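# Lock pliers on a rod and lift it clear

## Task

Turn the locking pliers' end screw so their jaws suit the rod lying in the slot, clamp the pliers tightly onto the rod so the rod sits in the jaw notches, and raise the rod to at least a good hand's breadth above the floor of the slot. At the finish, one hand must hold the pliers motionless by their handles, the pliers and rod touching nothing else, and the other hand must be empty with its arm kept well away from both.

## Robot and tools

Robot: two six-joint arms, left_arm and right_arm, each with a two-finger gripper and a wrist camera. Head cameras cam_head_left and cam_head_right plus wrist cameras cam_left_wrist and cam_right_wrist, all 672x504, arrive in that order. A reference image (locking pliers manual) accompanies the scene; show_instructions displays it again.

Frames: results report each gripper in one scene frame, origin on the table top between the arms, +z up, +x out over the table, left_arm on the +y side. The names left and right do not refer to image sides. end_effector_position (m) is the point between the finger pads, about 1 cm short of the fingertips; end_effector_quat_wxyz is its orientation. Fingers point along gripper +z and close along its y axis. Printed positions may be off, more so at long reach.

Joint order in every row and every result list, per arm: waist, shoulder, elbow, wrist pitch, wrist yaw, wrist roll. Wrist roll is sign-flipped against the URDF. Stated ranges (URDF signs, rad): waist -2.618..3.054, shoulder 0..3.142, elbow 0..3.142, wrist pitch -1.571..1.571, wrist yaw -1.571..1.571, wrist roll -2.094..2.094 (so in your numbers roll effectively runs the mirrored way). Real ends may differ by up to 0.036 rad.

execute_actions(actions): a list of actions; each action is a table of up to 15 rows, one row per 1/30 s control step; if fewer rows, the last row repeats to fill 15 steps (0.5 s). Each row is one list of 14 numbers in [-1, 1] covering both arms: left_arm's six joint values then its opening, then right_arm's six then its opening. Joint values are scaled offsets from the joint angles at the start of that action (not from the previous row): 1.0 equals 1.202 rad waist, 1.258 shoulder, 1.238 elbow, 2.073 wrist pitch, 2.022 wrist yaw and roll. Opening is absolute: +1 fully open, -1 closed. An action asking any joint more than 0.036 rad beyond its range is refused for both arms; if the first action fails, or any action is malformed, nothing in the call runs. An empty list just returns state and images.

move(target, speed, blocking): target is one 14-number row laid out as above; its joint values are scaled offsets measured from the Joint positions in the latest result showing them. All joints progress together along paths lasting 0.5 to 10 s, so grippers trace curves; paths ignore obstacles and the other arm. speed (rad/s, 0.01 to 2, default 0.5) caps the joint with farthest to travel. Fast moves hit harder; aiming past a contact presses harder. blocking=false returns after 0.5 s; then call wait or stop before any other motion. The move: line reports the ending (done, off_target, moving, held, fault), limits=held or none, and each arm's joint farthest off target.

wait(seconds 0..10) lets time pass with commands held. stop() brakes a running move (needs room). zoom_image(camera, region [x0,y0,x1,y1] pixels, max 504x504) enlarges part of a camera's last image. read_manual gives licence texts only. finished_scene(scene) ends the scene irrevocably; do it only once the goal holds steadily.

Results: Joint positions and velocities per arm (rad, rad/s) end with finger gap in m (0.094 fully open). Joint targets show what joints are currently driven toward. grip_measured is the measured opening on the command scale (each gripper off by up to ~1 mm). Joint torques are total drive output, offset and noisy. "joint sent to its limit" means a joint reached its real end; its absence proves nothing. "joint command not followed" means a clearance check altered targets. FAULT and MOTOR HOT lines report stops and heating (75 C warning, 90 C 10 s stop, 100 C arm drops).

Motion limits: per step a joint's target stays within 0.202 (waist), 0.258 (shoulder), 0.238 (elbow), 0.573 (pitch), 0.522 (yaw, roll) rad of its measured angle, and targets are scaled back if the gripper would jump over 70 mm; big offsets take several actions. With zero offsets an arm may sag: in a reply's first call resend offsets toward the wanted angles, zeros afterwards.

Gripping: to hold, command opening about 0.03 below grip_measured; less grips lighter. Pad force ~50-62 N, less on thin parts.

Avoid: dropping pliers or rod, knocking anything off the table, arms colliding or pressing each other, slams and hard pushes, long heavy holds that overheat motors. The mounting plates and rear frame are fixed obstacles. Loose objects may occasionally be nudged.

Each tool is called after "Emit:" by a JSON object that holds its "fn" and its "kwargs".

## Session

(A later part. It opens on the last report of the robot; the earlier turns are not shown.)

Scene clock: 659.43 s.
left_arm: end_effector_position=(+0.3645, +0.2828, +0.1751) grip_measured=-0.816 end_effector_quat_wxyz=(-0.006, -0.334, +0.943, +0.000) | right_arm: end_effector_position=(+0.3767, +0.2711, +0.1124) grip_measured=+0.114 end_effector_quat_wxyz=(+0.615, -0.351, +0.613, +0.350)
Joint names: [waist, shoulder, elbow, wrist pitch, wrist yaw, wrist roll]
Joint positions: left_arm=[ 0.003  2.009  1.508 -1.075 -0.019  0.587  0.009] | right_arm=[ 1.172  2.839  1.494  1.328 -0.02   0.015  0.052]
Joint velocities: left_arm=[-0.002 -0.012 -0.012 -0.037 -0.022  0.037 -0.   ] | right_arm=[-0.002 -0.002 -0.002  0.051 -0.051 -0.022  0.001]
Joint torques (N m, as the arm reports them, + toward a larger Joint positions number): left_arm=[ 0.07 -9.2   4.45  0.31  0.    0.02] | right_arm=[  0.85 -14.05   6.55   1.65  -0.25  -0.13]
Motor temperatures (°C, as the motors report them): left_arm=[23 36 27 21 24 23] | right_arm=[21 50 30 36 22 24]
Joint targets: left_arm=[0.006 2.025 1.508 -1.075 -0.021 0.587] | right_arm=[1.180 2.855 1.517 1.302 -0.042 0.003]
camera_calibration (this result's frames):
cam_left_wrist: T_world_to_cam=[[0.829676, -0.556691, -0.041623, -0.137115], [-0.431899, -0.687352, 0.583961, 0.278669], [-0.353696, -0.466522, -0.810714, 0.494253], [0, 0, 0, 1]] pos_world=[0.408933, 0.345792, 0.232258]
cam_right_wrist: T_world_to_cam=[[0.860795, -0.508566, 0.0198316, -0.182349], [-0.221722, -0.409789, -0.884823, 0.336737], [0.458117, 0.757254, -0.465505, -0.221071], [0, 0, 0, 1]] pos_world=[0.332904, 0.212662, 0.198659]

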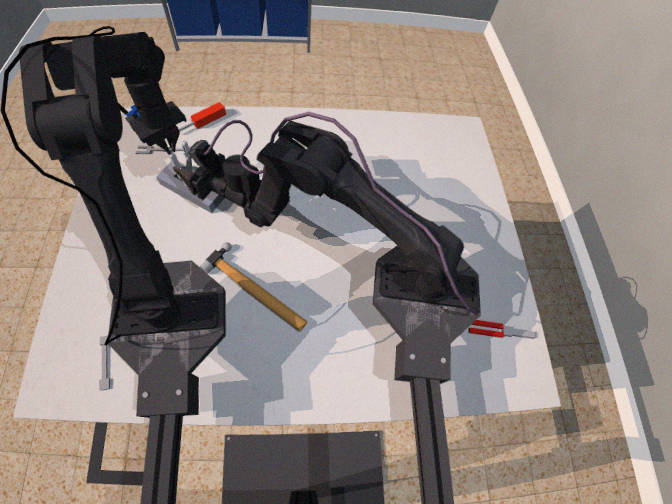

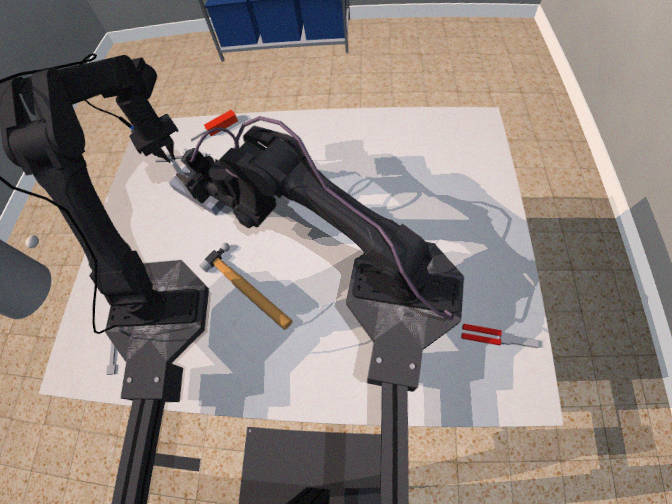

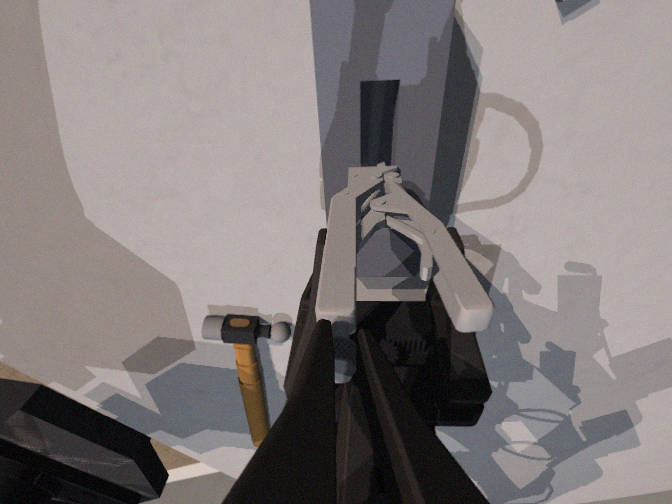

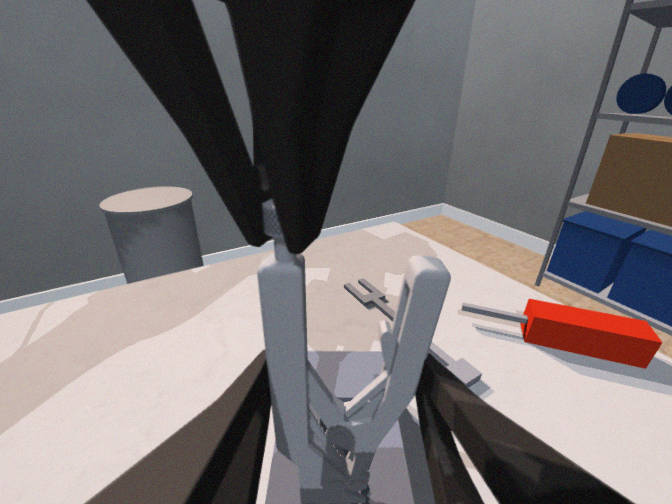

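Emit:
{"fn": "execute_actions", "kwargs": {"actions": [[[0.003,0.012,0,0,0,0.0,-0.83, 0.0066,0.0127,0.0186,-0.0125,-0.006,-0.006,0.14],[0.003,0.012,0,0,0,0.0,-0.83, 0.0066,0.0127,0.0186,-0.0125,-0.002,-0.006,0.20],[0.003,0.010,0,0,0,0.0,-0.83, 0.0066,0.0127,0.0186,-0.0125,0.002,-0.006,0.28],[0.003,0.008,0,0,0,0.0,-0.83, 0.0066,0.0127,0.0186,-0.0125,0.005,-0.006,0.37],[0.003,0.006,0,0,0,0.0,-0.83, 0.0066,0.0127,0.0186,-0.0125,0.008,-0.006,0.46],[0.003,0.005,0,0,0,0.0,-0.83, 0.0066,0.0127,0.0186,-0.0125,0.008,-0.006,0.55],[0.003,0.005,0,0,0,-0.01,-0.83, 0.0066,0.0127,0.0186,-0.0125,0.008,-0.006,0.62],[0.003,0.005,0,0,0,-0.02,-0.83, 0.0066,0.0127,0.0186,-0.0125,0.008,-0.006,0.62],[0.003,0.005,0,0,0,-0.03,-0.83, 0.0066,0.0127,0.0186,-0.0125,0.008,-0.006,0.62]]]}}

Scene clock: 686.97 s.
left_arm: end_effector_position=(+0.3632, +0.2828, +0.1751) grip_measured=-0.816 end_effector_quat_wxyz=(-0.008, -0.313, +0.950, +0.001) | right_arm: end_effector_position=(+0.3780, +0.2704, +0.1121) grip_measured=+0.617 end_effector_quat_wxyz=(+0.616, -0.347, +0.616, +0.347)
Joint names: [waist, shoulder, elbow, wrist pitch, wrist yaw, wrist roll]
Joint positions: left_arm=[ 0.003  2.009  1.508 -1.081 -0.02   0.544  0.009] | right_arm=[ 1.173  2.839  1.494  1.327 -0.008  0.012  0.076]
Joint velocities: left_arm=[ 0.007 -0.002 -0.012 -0.007 -0.051 -0.007  0.001] | right_arm=[-0.007  0.007 -0.007  0.095  0.051  0.037 -0.001]
Joint torques (N m, as the arm reports them, + toward a larger Joint positions number): left_arm=[ 0.07 -9.97  4.44  0.34  0.03 -0.04] | right_arm=[  0.74 -14.04   6.63   1.67   0.05  -0.09]
Motor temperatures (°C, as the motors report them): left_arm=[23 36 27 21 24 23] | right_arm=[21 50 30 36 22 24]
Joint targets: left_arm=[0.006 2.016 1.508 -1.075 -0.020 0.527] | right_arm=[1.180 2.855 1.517 1.302 -0.004 0.003]
camera_calibration (this result's frames):
cam_left_wrist: T_world_to_cam=[[0.804387, -0.592344, -0.0457086, -0.116017], [-0.458393, -0.667743, 0.586511, 0.28172], [-0.377938, -0.450829, -0.808651, 0.497807], [0, 0, 0, 1]] pos_world=[0.410601, 0.343821, 0.232017]
cam_right_wrist: T_world_to_cam=[[0.855196, -0.518057, 0.0160114, -0.178679], [-0.229715, -0.406538, -0.884284, 0.338523], [0.464618, 0.752558, -0.466675, -0.22228], [0, 0, 0, 1]] pos_world=[0.333845, 0.212336, 0.198479]

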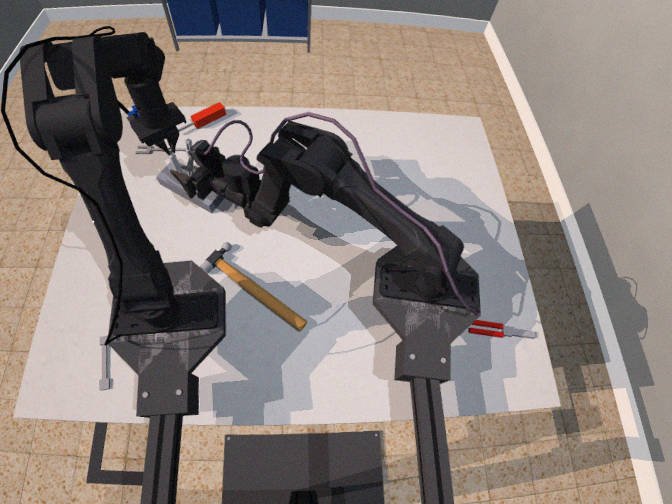

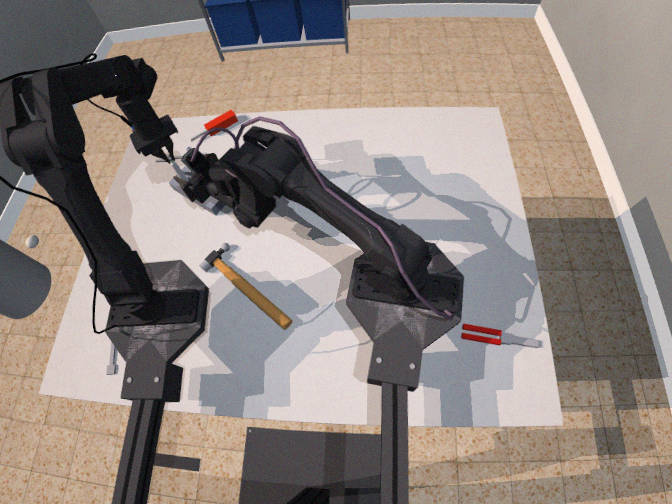

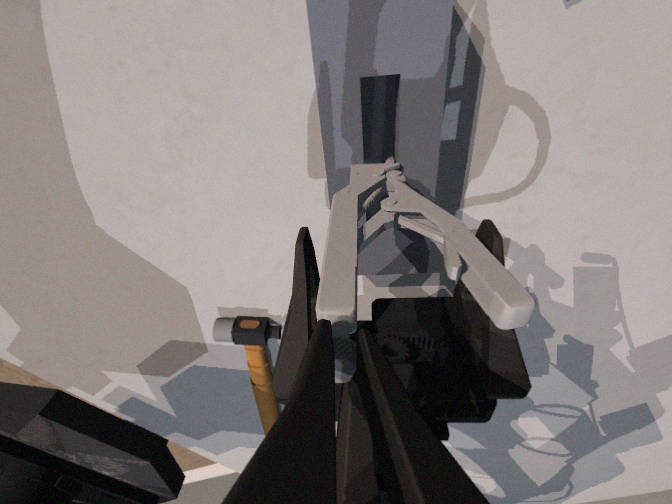

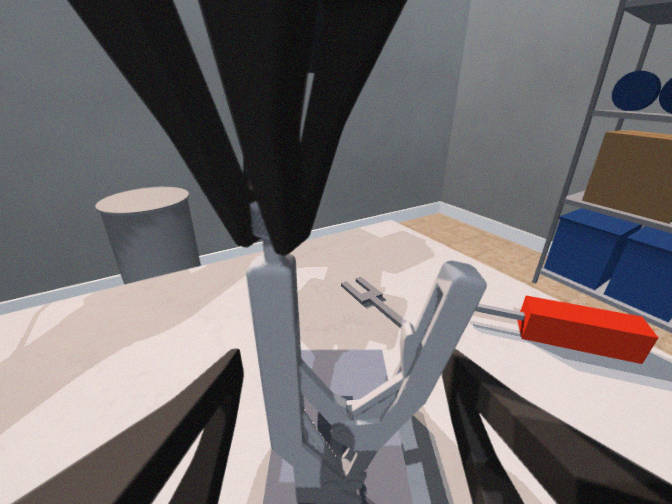

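Emit:
{"fn": "execute_actions", "kwargs": {"actions": []}}

Emit:
{"fn": "zoom_image", "kwargs": {"camera": "cam_left_wrist", "region": [310, 60, 450, 200]}}

Scene clock: 690.47 s.
left_arm: end_effector_position=(+0.3632, +0.2828, +0.1751) grip_measured=-0.816 end_effector_quat_wxyz=(-0.008, -0.307, +0.952, +0.001) | right_arm: end_effector_position=(+0.3780, +0.2704, +0.1121) grip_measured=+0.617 end_effector_quat_wxyz=(+0.616, -0.347, +0.616, +0.347)
Joint names: [waist, shoulder, elbow, wrist pitch, wrist yaw, wrist roll]
Joint positions: left_arm=[ 0.003  2.009  1.508 -1.081 -0.02   0.532  0.009] | right_arm=[ 1.173  2.839  1.494  1.327 -0.008  0.012  0.076]
Joint velocities: left_arm=[ 0.002 -0.012 -0.007  0.022 -0.051  0.051  0.   ] | right_arm=[-0.002 -0.002 -0.012 -0.051  0.066 -0.022  0.   ]
Joint torques (N m, as the arm reports them, + toward a larger Joint positions number): left_arm=[ 0.07 -9.97  4.44  0.34  0.02 -0.02] | right_arm=[  0.79 -14.     6.55   1.68   0.04  -0.09]
Motor temperatures (°C, as the motors report them): left_arm=[23 36 27 21 24 23] | right_arm=[21 50 30 36 22 24]
Joint targets: left_arm=[0.006 2.016 1.508 -1.075 -0.020 0.527] | right_arm=[1.180 2.855 1.517 1.302 -0.004 0.003]
camera_calibration (this result's frames):
cam_left_wrist: T_world_to_cam=[[0.797335, -0.601835, -0.0453043, -0.110887], [-0.466296, -0.661944, 0.586855, 0.282848], [-0.383178, -0.446794, -0.808424, 0.498501], [0, 0, 0, 1]] pos_world=[0.41132, 0.343221, 0.231986]
cam_right_wrist: T_world_to_cam=[[0.855196, -0.518057, 0.0160114, -0.178679], [-0.229715, -0.406538, -0.884284, 0.338523], [0.464618, 0.752558, -0.466675, -0.22228], [0, 0, 0, 1]] pos_world=[0.333845, 0.212336, 0.198479]

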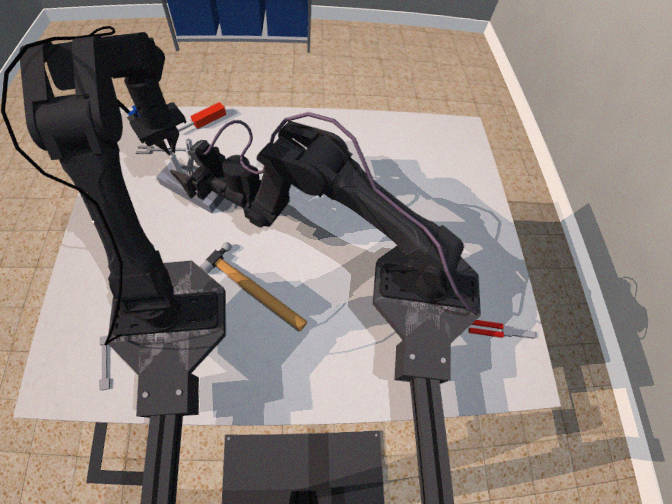

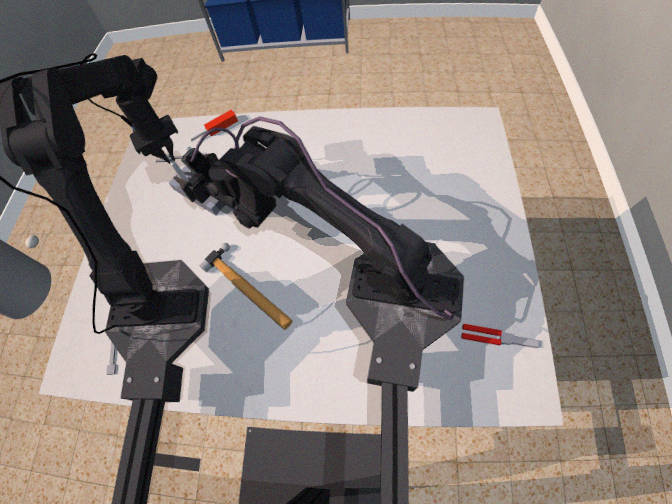

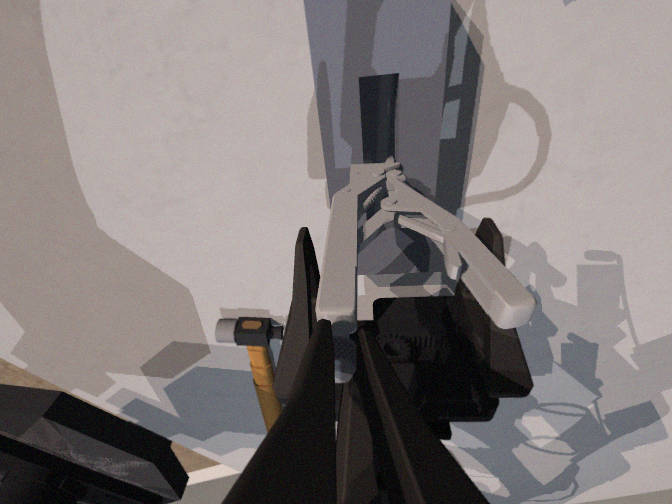

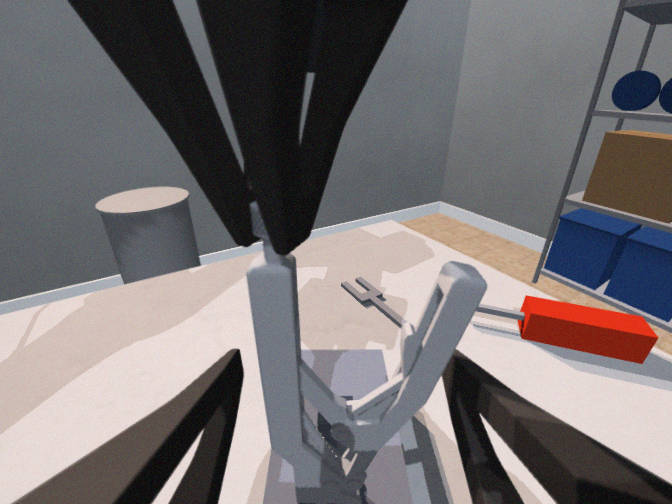

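Region (310, 60, 450, 200) of cam_left_wrist's 672x504 image, scaled by 3.600, with more detail than that image has.

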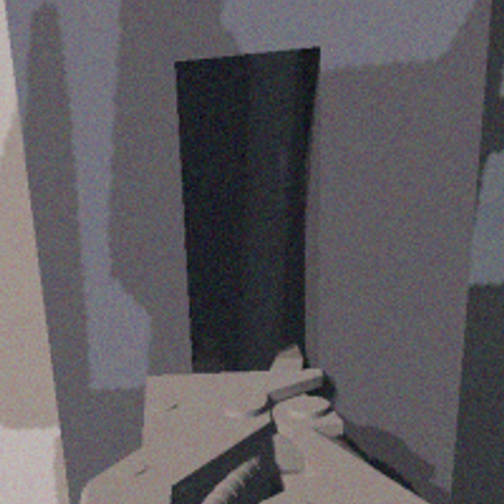

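Emit:
{"fn": "execute_actions", "kwargs": {"actions": [[[0.003,0.004,0,0.005,0.0,-0.002,-0.83, 0.006,0.0127,0.0186,-0.012,0.002,-0.006,0.57],[0.003,0.004,0,0.006,0.0,-0.002,-0.83, 0.006,0.0127,0.0186,-0.012,0.002,-0.006,0.52],[0.003,0.004,0,0.006,0.0,-0.002,-0.83, 0.006,0.0127,0.0186,-0.012,0.002,-0.006,0.48],[0.003,0.004,0,0.006,0.0,-0.002,-0.83, 0.006,0.0127,0.0186,-0.012,0.002,-0.006,0.44],[0.003,0.004,0,0.006,0.0,-0.002,-0.83, 0.006,0.0127,0.0186,-0.012,0.001,-0.006,0.405],[0.003,0.004,0,0.006,0.0,-0.002,-0.83, 0.006,0.0127,0.0186,-0.012,0.0,-0.006,0.37],[0.003,0.004,0,0.006,0.0,-0.002,-0.83, 0.006,0.0127,0.0186,-0.012,-0.001,-0.006,0.34],[0.003,0.004,0,0.006,0.0,-0.002,-0.83, 0.006,0.0127,0.0186,-0.012,-0.002,-0.006,0.31],[0.003,0.004,0,0.006,0.0,-0.002,-0.83, 0.006,0.0127,0.0186,-0.012,-0.003,-0.006,0.285],[0.003,0.004,0,0.006,0.0,-0.002,-0.83, 0.006,0.0127,0.0186,-0.012,-0.004,-0.006,0.26],[0.003,0.004,0,0.006,0.0,-0.002,-0.83, 0.006,0.0127,0.0186,-0.012,-0.005,-0.006,0.24],[0.003,0.004,0,0.006,0.0,-0.002,-0.83, 0.006,0.0127,0.0186,-0.012,-0.006,-0.006,0.22],[0.003,0.004,0,0.006,0.0,-0.002,-0.83, 0.006,0.0127,0.0186,-0.012,-0.007,-0.006,0.20],[0.003,0.004,0,0.006,0.0,-0.002,-0.83, 0.006,0.0127,0.0186,-0.012,-0.008,-0.006,0.18],[0.003,0.004,0,0.006,0.0,-0.002,-0.83, 0.006,0.0127,0.0186,-0.012,-0.009,-0.006,0.16]]]}}

Emit:
{"fn": "wait", "kwargs": {"seconds": 0.2}}

Emit:
{"fn": "zoom_image", "kwargs": {"camera": "cam_left_wrist", "region": [310, 60, 450, 200]}}

Scene clock: 710.33 s.
left_arm: end_effector_position=(+0.3635, +0.2820, +0.1751) grip_measured=-0.816 end_effector_quat_wxyz=(-0.008, -0.307, +0.952, -0.001) | right_arm: end_effector_position=(+0.3774, +0.2707, +0.1121) grip_measured=+0.177 end_effector_quat_wxyz=(+0.615, -0.347, +0.616, +0.349)
Joint names: [waist, shoulder, elbow, wrist pitch, wrist yaw, wrist roll]
Joint positions: left_arm=[ 0.003  2.009  1.508 -1.08  -0.016  0.531  0.009] | right_arm=[ 1.173  2.839  1.494  1.327 -0.012  0.01   0.055]
Joint velocities: left_arm=[-0.007 -0.002  0.007 -0.066  0.037 -0.022  0.001] | right_arm=[-0.012 -0.002 -0.012 -0.051 -0.066 -0.022 -0.018]
Joint torques (N m, as the arm reports them, + toward a larger Joint positions number): left_arm=[  0.1  -10.04   4.43   0.4   -0.04   0.  ] | right_arm=[  0.75 -14.05   6.5    1.66  -0.08  -0.11]
Motor temperatures (°C, as the motors report them): left_arm=[23 36 27 21 24 23] | right_arm=[21 50 30 36 22 24]
Joint targets: left_arm=[0.006 2.014 1.508 -1.068 -0.020 0.528] | right_arm=[1.181 2.855 1.517 1.302 -0.026 -0.000]
camera_calibration (this result's frames):
cam_left_wrist: T_world_to_cam=[[0.797206, -0.602251, -0.0419108, -0.111961], [-0.467169, -0.659387, 0.589034, 0.281701], [-0.382382, -0.450002, -0.80702, 0.498645], [0, 0, 0, 1]] pos_world=[0.411531, 0.342713, 0.231793]
cam_right_wrist: T_world_to_cam=[[0.85699, -0.51513, 0.0144866, -0.179365], [-0.229453, -0.406596, -0.884325, 0.33846], [0.461433, 0.754534, -0.466646, -0.221607], [0, 0, 0, 1]] pos_world=[0.333632, 0.21243, 0.198495]

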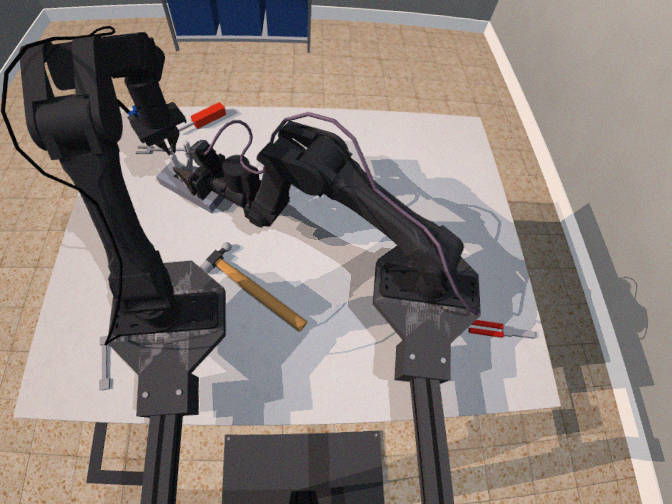

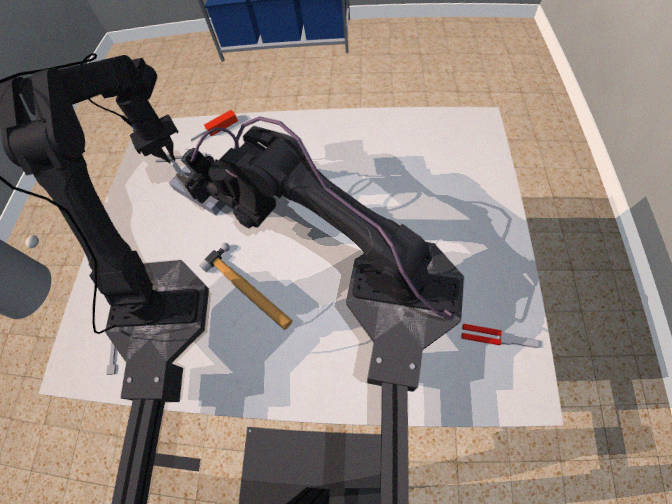

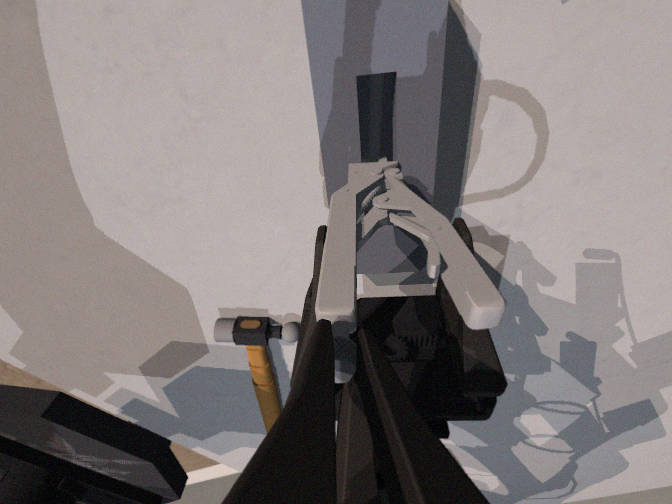

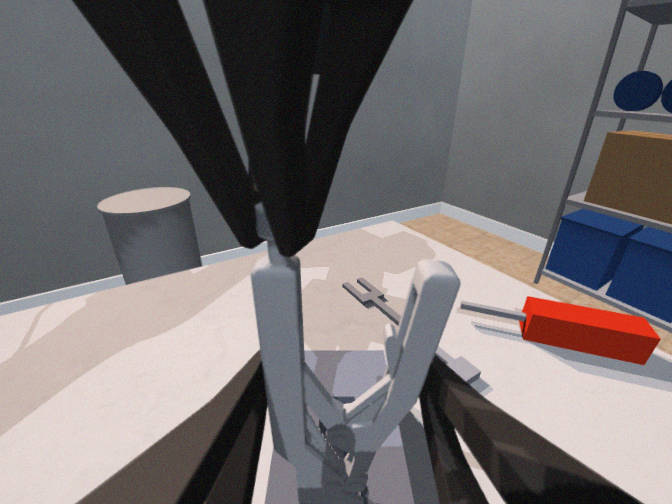

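Scene clock: 710.53 s.
left_arm: end_effector_position=(+0.3638, +0.2821, +0.1751) grip_measured=-0.816 end_effector_quat_wxyz=(-0.008, -0.307, +0.952, -0.002) | right_arm: end_effector_position=(+0.3774, +0.2712, +0.1128) grip_measured=+0.167 end_effector_quat_wxyz=(+0.615, -0.347, +0.615, +0.350)
Joint names: [waist, shoulder, elbow, wrist pitch, wrist yaw, wrist roll]
Joint positions: left_arm=[ 0.003  2.009  1.508 -1.079 -0.016  0.531  0.009] | right_arm=[ 1.173  2.839  1.496  1.327 -0.013  0.01   0.055]
Joint velocities: left_arm=[ 0.002 -0.027  0.017  0.007  0.007  0.037 -0.001] | right_arm=[ 0.007 -0.007 -0.017 -0.051 -0.051  0.037 -0.001]
Joint torques (N m, as the arm reports them, + toward a larger Joint positions number): left_arm=[  0.04 -10.14   4.47   0.39  -0.02  -0.01] | right_arm=[  0.72 -14.02   6.46   1.64  -0.15  -0.11]
Motor temperatures (°C, as the motors report them): left_arm=[23 36 27 21 24 23] | right_arm=[21 50 30 36 22 24]
Joint targets: left_arm=[0.006 2.014 1.508 -1.069 -0.020 0.528] | right_arm=[1.181 2.855 1.517 1.302 -0.026 -0.000]
wait: 0.20 s; no rest
camera_calibration (this result's frames):
cam_left_wrist: T_world_to_cam=[[0.797289, -0.602218, -0.0407854, -0.112477], [-0.468041, -0.659487, 0.588231, 0.28239], [-0.38114, -0.449901, -0.807664, 0.498433], [0, 0, 0, 1]] pos_world=[0.41182, 0.342742, 0.231868]
cam_right_wrist: T_world_to_cam=[[0.857747, -0.513867, 0.0145127, -0.179749], [-0.227946, -0.405489, -0.885223, 0.338515], [0.460771, 0.755989, -0.464941, -0.221991], [0, 0, 0, 1]] pos_world=[0.33363, 0.21272, 0.199057]

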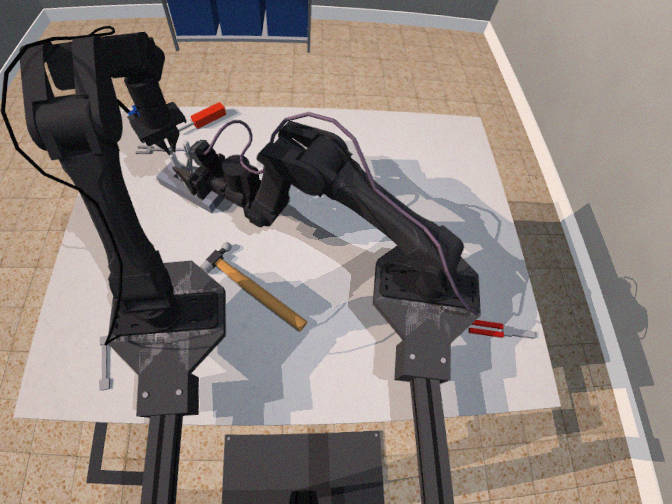

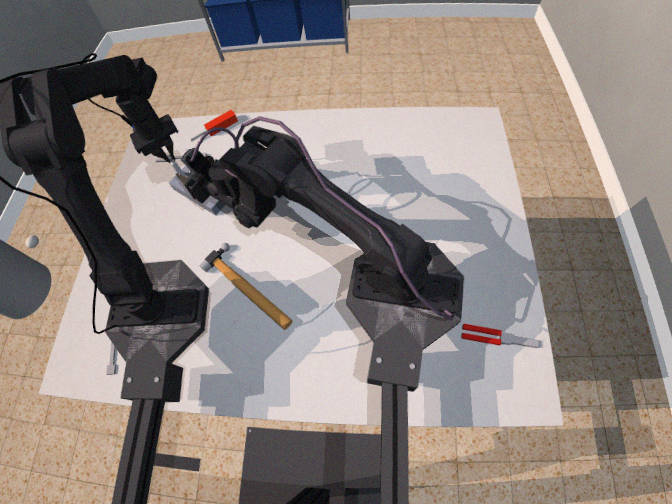

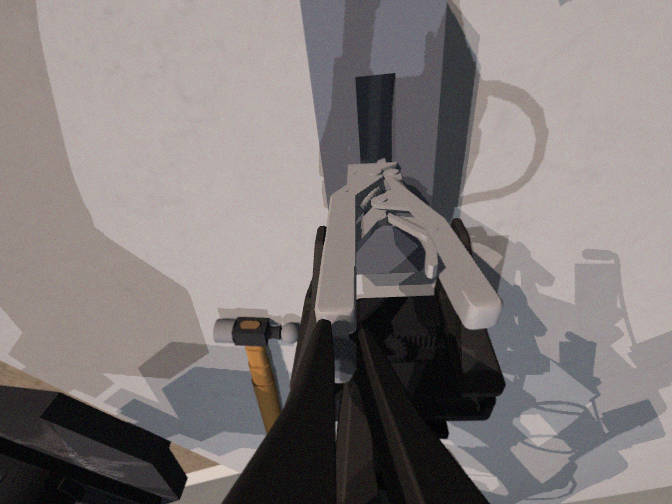

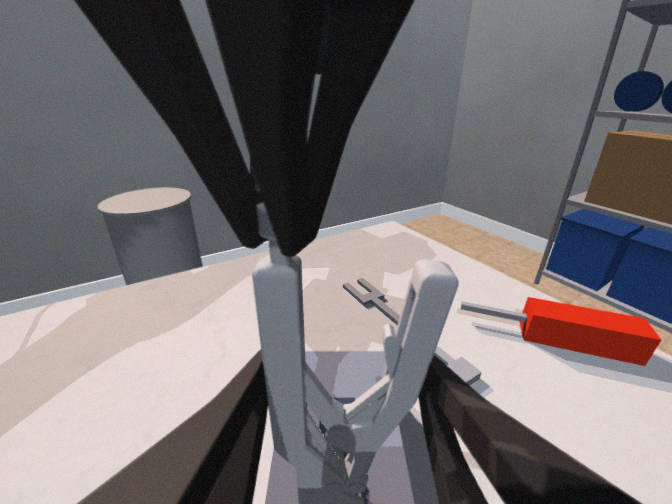

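Region (310, 60, 450, 200) of cam_left_wrist's 672x504 image, scaled by 3.600, with more detail than that image has.

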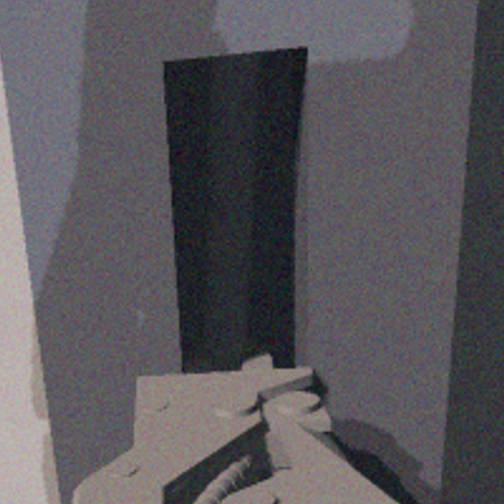

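Emit:
{"fn": "execute_actions", "kwargs": {"actions": [[[0.003,0.004,0,0.004,-0.002,-0.001,-0.83, 0.006,0.0127,0.012,-0.012,-0.007,-0.005,0.155],[0.003,0.004,0,0.004,-0.002,-0.001,-0.83, 0.006,0.0127,0.012,-0.012,-0.008,-0.005,0.15],[0.003,0.004,0,0.004,-0.002,-0.001,-0.83, 0.006,0.0127,0.012,-0.012,-0.009,-0.005,0.144],[0.003,0.004,0,0.004,-0.002,-0.001,-0.83, 0.006,0.0127,0.012,-0.012,-0.009,-0.005,0.138],[0.003,0.004,0,0.004,-0.002,-0.001,-0.83, 0.006,0.0127,0.012,-0.012,-0.010,-0.005,0.132],[0.003,0.004,0,0.004,-0.002,-0.001,-0.83, 0.006,0.0127,0.012,-0.012,-0.010,-0.005,0.126],[0.003,0.004,0,0.004,-0.002,-0.001,-0.83, 0.006,0.0127,0.012,-0.012,-0.011,-0.005,0.12],[0.003,0.004,0,0.004,-0.002,-0.001,-0.83, 0.006,0.0127,0.012,-0.012,-0.011,-0.005,0.114],[0.003,0.004,0,0.004,-0.002,-0.001,-0.83, 0.006,0.0127,0.012,-0.012,-0.012,-0.005,0.108],[0.003,0.004,0,0.004,-0.002,-0.001,-0.83, 0.006,0.0127,0.012,-0.012,-0.012,-0.005,0.10]]]}}

Scene clock: 729.70 s.
left_arm: end_effector_position=(+0.3643, +0.2819, +0.1751) grip_measured=-0.816 end_effector_quat_wxyz=(-0.007, -0.307, +0.952, -0.002) | right_arm: end_effector_position=(+0.3770, +0.2714, +0.1128) grip_measured=+0.113 end_effector_quat_wxyz=(+0.616, -0.350, +0.614, +0.349)
Joint names: [waist, shoulder, elbow, wrist pitch, wrist yaw, wrist roll]
Joint positions: left_arm=[ 0.003  2.009  1.508 -1.077 -0.014  0.531  0.009] | right_arm=[ 1.173  2.839  1.496  1.327 -0.016  0.015  0.052]
Joint velocities: left_arm=[-0.022  0.017  0.007 -0.066  0.007  0.007  0.001] | right_arm=[ 0.012 -0.017 -0.022  0.066  0.022  0.037  0.001]
Joint torques (N m, as the arm reports them, + toward a larger Joint positions number): left_arm=[  0.07 -10.09   4.45   0.37  -0.03   0.01] | right_arm=[  0.78 -14.     5.88   1.66  -0.25  -0.16]
Motor temperatures (°C, as the motors report them): left_arm=[23 36 27 21 24 23] | right_arm=[21 50 30 36 22 24]
Joint targets: left_arm=[0.006 2.014 1.508 -1.070 -0.020 0.529] | right_arm=[1.181 2.855 1.511 1.302 -0.038 -0.000]
camera_calibration (this result's frames):
cam_left_wrist: T_world_to_cam=[[0.797403, -0.602211, -0.0386076, -0.11339], [-0.469182, -0.658948, 0.587925, 0.282836], [-0.379495, -0.450699, -0.807994, 0.498228], [0, 0, 0, 1]] pos_world=[0.412194, 0.34264, 0.231901]
cam_right_wrist: T_world_to_cam=[[0.859031, -0.511538, 0.0198585, -0.180992], [-0.222786, -0.40849, -0.885157, 0.337388], [0.460904, 0.755953, -0.464869, -0.222033], [0, 0, 0, 1]] pos_world=[0.332979, 0.213081, 0.199019]

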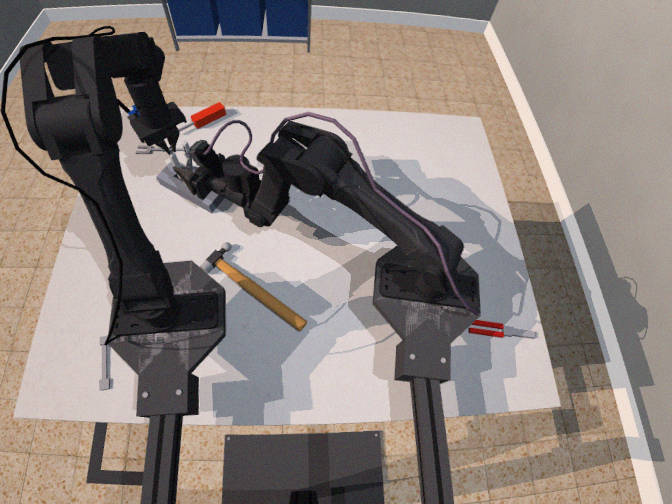

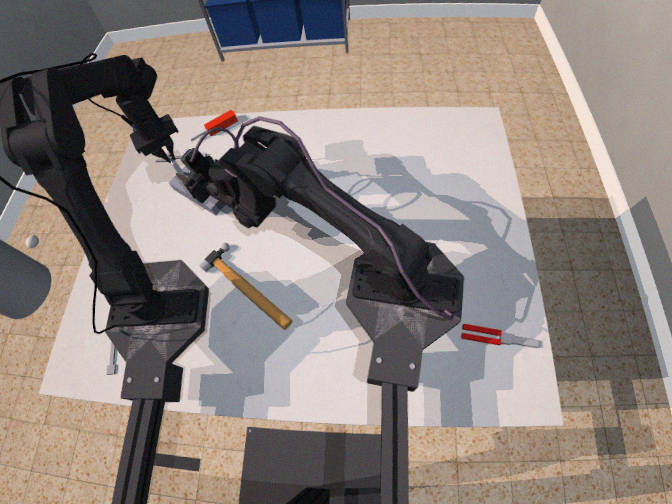

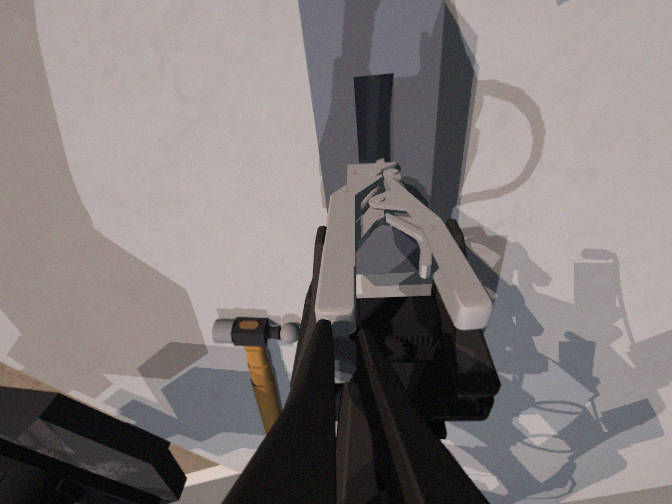

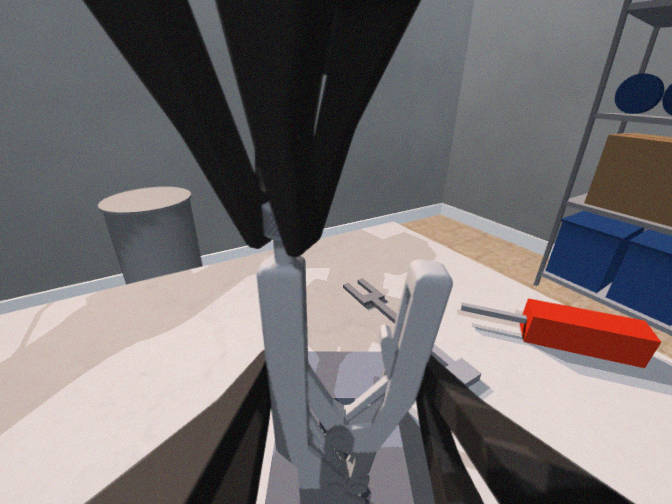

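Emit:
{"fn": "execute_actions", "kwargs": {"actions": [[[0.003,0.004,0,0.002,-0.003,-0.001,-0.83, 0.007,0.0127,0.012,-0.012,-0.011,-0.005,0.096],[0.003,0.004,0,0.002,-0.003,-0.001,-0.83, 0.008,0.0127,0.012,-0.012,-0.011,-0.005,0.092],[0.003,0.004,0,0.002,-0.003,-0.001,-0.83, 0.009,0.0127,0.012,-0.012,-0.011,-0.005,0.088],[0.003,0.004,0,0.002,-0.003,-0.001,-0.83, 0.009,0.0127,0.012,-0.012,-0.011,-0.005,0.084],[0.003,0.004,0,0.002,-0.003,-0.001,-0.83, 0.009,0.0127,0.012,-0.012,-0.011,-0.005,0.08],[0.003,0.004,0,0.002,-0.003,-0.001,-0.83, 0.009,0.0127,0.012,-0.012,-0.011,-0.005,0.076],[0.003,0.004,0,0.002,-0.003,-0.001,-0.83, 0.009,0.0127,0.012,-0.012,-0.011,-0.005,0.072],[0.003,0.004,0,0.002,-0.003,-0.001,-0.83, 0.009,0.0127,0.012,-0.012,-0.011,-0.005,0.068],[0.003,0.004,0,0.002,-0.003,-0.001,-0.83, 0.009,0.0127,0.012,-0.012,-0.011,-0.005,0.065]]]}}

Scene clock: 761.07 s.
left_arm: end_effector_position=(+0.3644, +0.2817, +0.1751) grip_measured=-0.816 end_effector_quat_wxyz=(-0.007, -0.307, +0.952, -0.003) | right_arm: end_effector_position=(+0.3767, +0.2716, +0.1128) grip_measured=+0.080 end_effector_quat_wxyz=(+0.617, -0.352, +0.612, +0.348)
Joint names: [waist, shoulder, elbow, wrist pitch, wrist yaw, wrist roll]
Joint positions: left_arm=[ 0.003  2.009  1.508 -1.076 -0.013  0.531  0.009] | right_arm=[ 1.173  2.839  1.496  1.327 -0.018  0.022  0.051]
Joint velocities: left_arm=[ 0.002 -0.007  0.002  0.007  0.022 -0.007 -0.   ] | right_arm=[-0.027  0.002  0.007  0.066 -0.022 -0.066  0.   ]
Joint torques (N m, as the arm reports them, + toward a larger Joint positions number): left_arm=[  0.08 -10.09   4.44   0.33  -0.04   0.01] | right_arm=[  1.12 -14.01   5.88   1.67  -0.23  -0.17]
Motor temperatures (°C, as the motors report them): left_arm=[23 36 27 21 24 23] | right_arm=[21 50 30 36 22 24]
Joint targets: left_arm=[0.006 2.014 1.508 -1.073 -0.020 0.529] | right_arm=[1.184 2.855 1.511 1.302 -0.038 0.005]
camera_calibration (this result's frames):
cam_left_wrist: T_world_to_cam=[[0.797435, -0.602235, -0.0375553, -0.113786], [-0.469453, -0.658309, 0.588424, 0.282592], [-0.379092, -0.4516, -0.80768, 0.498235], [0, 0, 0, 1]] pos_world=[0.412278, 0.34251, 0.231858]
cam_right_wrist: T_world_to_cam=[[0.859877, -0.50984, 0.0259648, -0.182122], [-0.217352, -0.411651, -0.885043, 0.336196], [0.461919, 0.755385, -0.464784, -0.222265], [0, 0, 0, 1]] pos_world=[0.332344, 0.213438, 0.198972]

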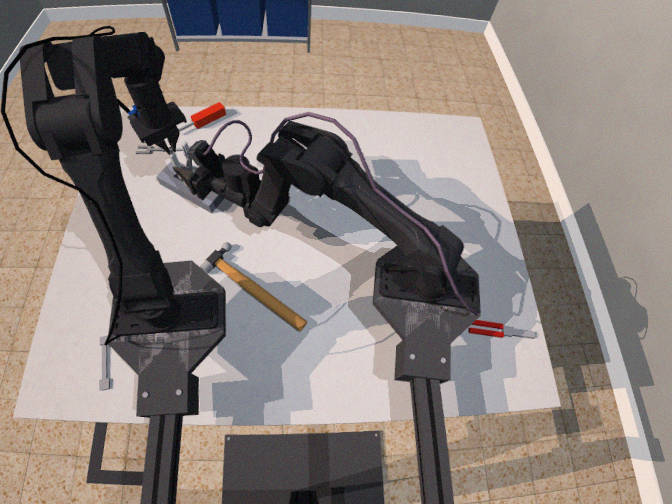

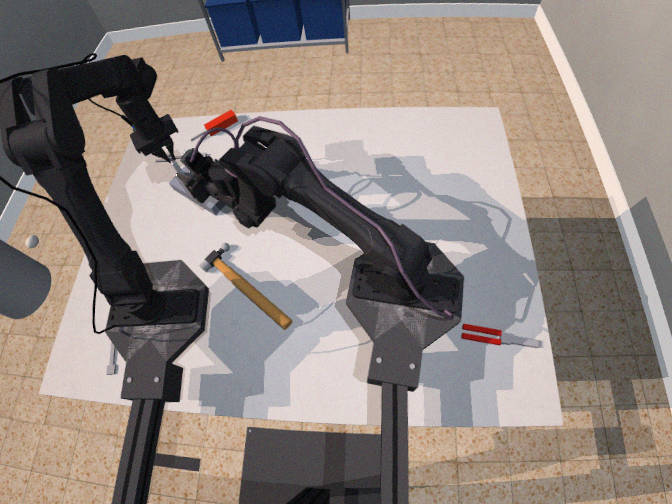

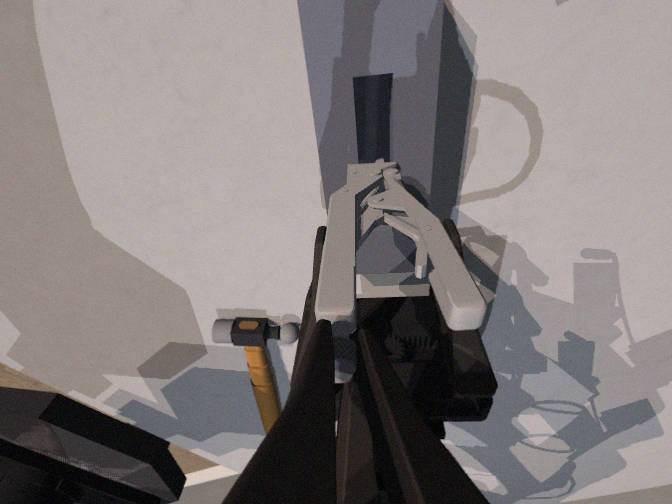

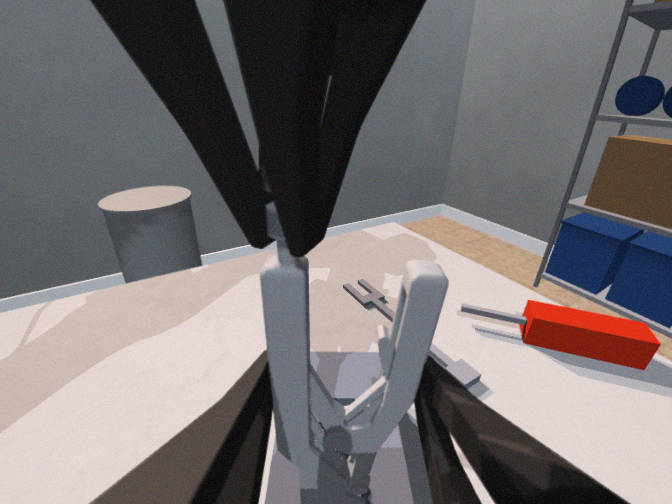

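Emit:
{"fn": "execute_actions", "kwargs": {"actions": [[[0.003,0.004,0,0.002,-0.003,0,-0.835, 0.006,0.0127,0.012,-0.012,-0.008,-0.008,0.085],[0.003,0.004,0,0.002,-0.003,0,-0.835, 0.006,0.0127,0.012,-0.012,-0.006,-0.008,0.105],[0.003,0.004,0,0.002,-0.003,0,-0.835, 0.006,0.0127,0.012,-0.012,-0.004,-0.008,0.125],[0.003,0.004,0,0.002,-0.003,0,-0.835, 0.006,0.0127,0.012,-0.012,-0.003,-0.008,0.14],[0.003,0.004,0,0.002,-0.003,0,-0.835, 0.006,0.0127,0.012,-0.012,-0.003,-0.008,0.15],[0.003,0.004,0,0.002,-0.003,0.02,-0.835, 0.006,0.0127,0.012,-0.012,-0.003,-0.008,0.15],[0.003,0.004,0,0.002,-0.003,0.05,-0.835, 0.006,0.0127,0.012,-0.012,-0.003,-0.008,0.15],[0.003,0.004,0,0.002,-0.003,0.085,-0.835, 0.006,0.0127,0.012,-0.012,-0.003,-0.008,0.15],[0.003,0.004,0,0.002,-0.003,0.12,-0.835, 0.006,0.0127,0.012,-0.012,-0.003,-0.008,0.15],[0.003,0.004,0,0.002,-0.003,0.155,-0.835, 0.006,0.0127,0.012,-0.012,-0.003,-0.008,0.15],[0.003,0.004,0,0.002,-0.003,0.18,-0.835, 0.006,0.0127,0.012,-0.012,-0.003,-0.008,0.15]]]}}

Scene clock: 778.53 s.
left_arm: end_effector_position=(+0.3635, +0.2824, +0.1751) grip_measured=-0.818 end_effector_quat_wxyz=(-0.008, -0.435, +0.901, +0.001) | right_arm: end_effector_position=(+0.3769, +0.2715, +0.1128) grip_measured=+0.151 end_effector_quat_wxyz=(+0.616, -0.351, +0.613, +0.348)
Joint names: [waist, shoulder, elbow, wrist pitch, wrist yaw, wrist roll]
Joint positions: left_arm=[ 0.003  2.009  1.508 -1.08  -0.018  0.806  0.009] | right_arm=[ 1.173  2.839  1.496  1.327 -0.017  0.019  0.054]
Joint velocities: left_arm=[-0.007 -0.022 -0.012  0.007 -0.037  0.52   0.001] | right_arm=[-0.002  0.002  0.002  0.007  0.051  0.037 -0.   ]
Joint torques (N m, as the arm reports them, + toward a larger Joint positions number): left_arm=[  0.07 -10.08   4.46   0.38  -0.01   0.11] | right_arm=[  0.77 -14.05   5.86   1.66  -0.08  -0.16]
Motor temperatures (°C, as the motors report them): left_arm=[23 36 27 21 24 23] | right_arm=[21 50 30 36 22 24]
Joint targets: left_arm=[0.006 2.014 1.508 -1.072 -0.020 0.895] | right_arm=[1.181 2.855 1.511 1.302 -0.024 0.005]
camera_calibration (this result's frames):
cam_left_wrist: T_world_to_cam=[[0.930536, -0.363258, -0.0463333, -0.226986], [-0.269382, -0.764721, 0.58535, 0.240454], [-0.248065, -0.532208, -0.809456, 0.473637], [0, 0, 0, 1]] pos_world=[0.393486, 0.353499, 0.232122]
cam_right_wrist: T_world_to_cam=[[0.85954, -0.51052, 0.0236749, -0.181687], [-0.219411, -0.410458, -0.885089, 0.336649], [0.461574, 0.755575, -0.464818, -0.222185], [0, 0, 0, 1]] pos_world=[0.332587, 0.213302, 0.19899]

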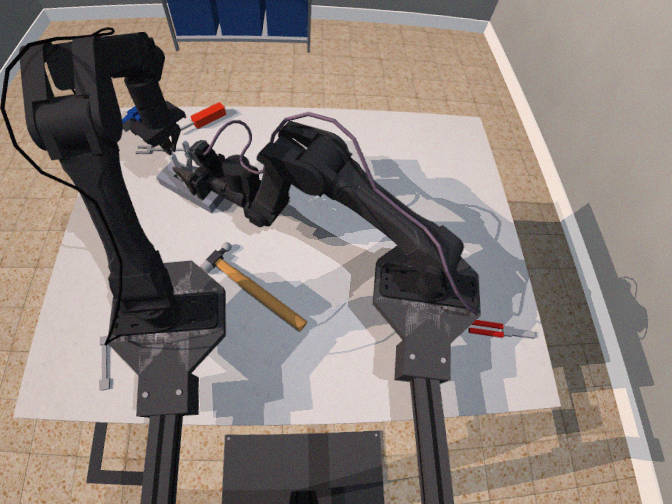

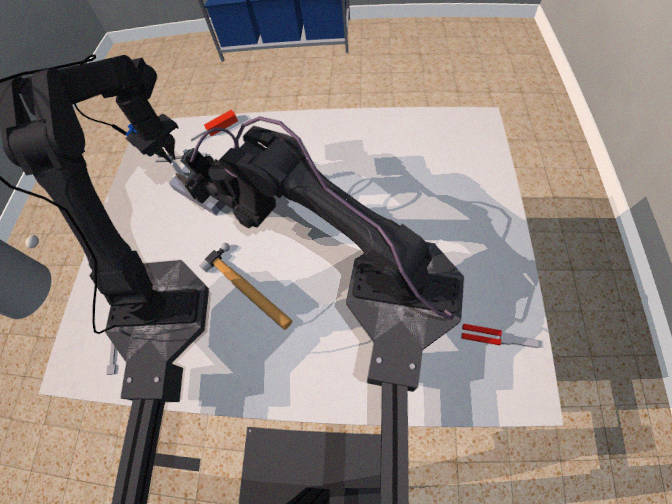

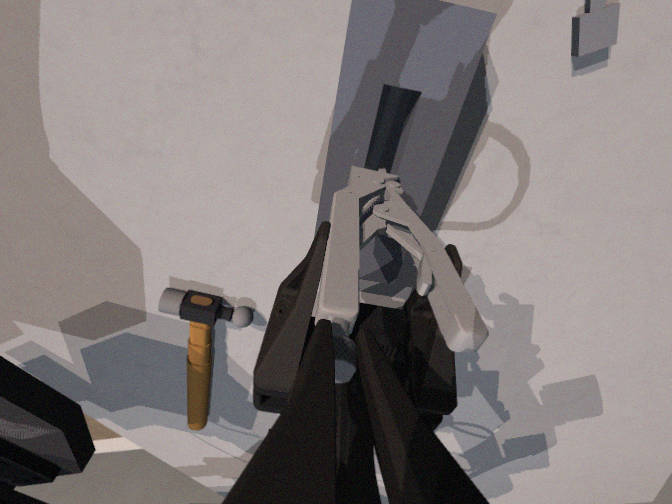

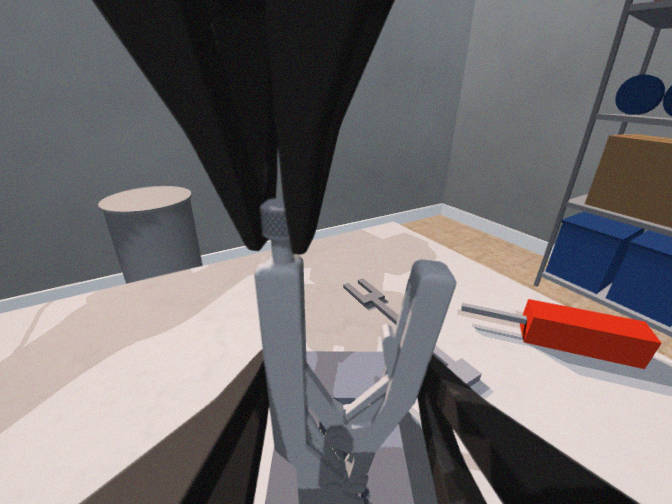

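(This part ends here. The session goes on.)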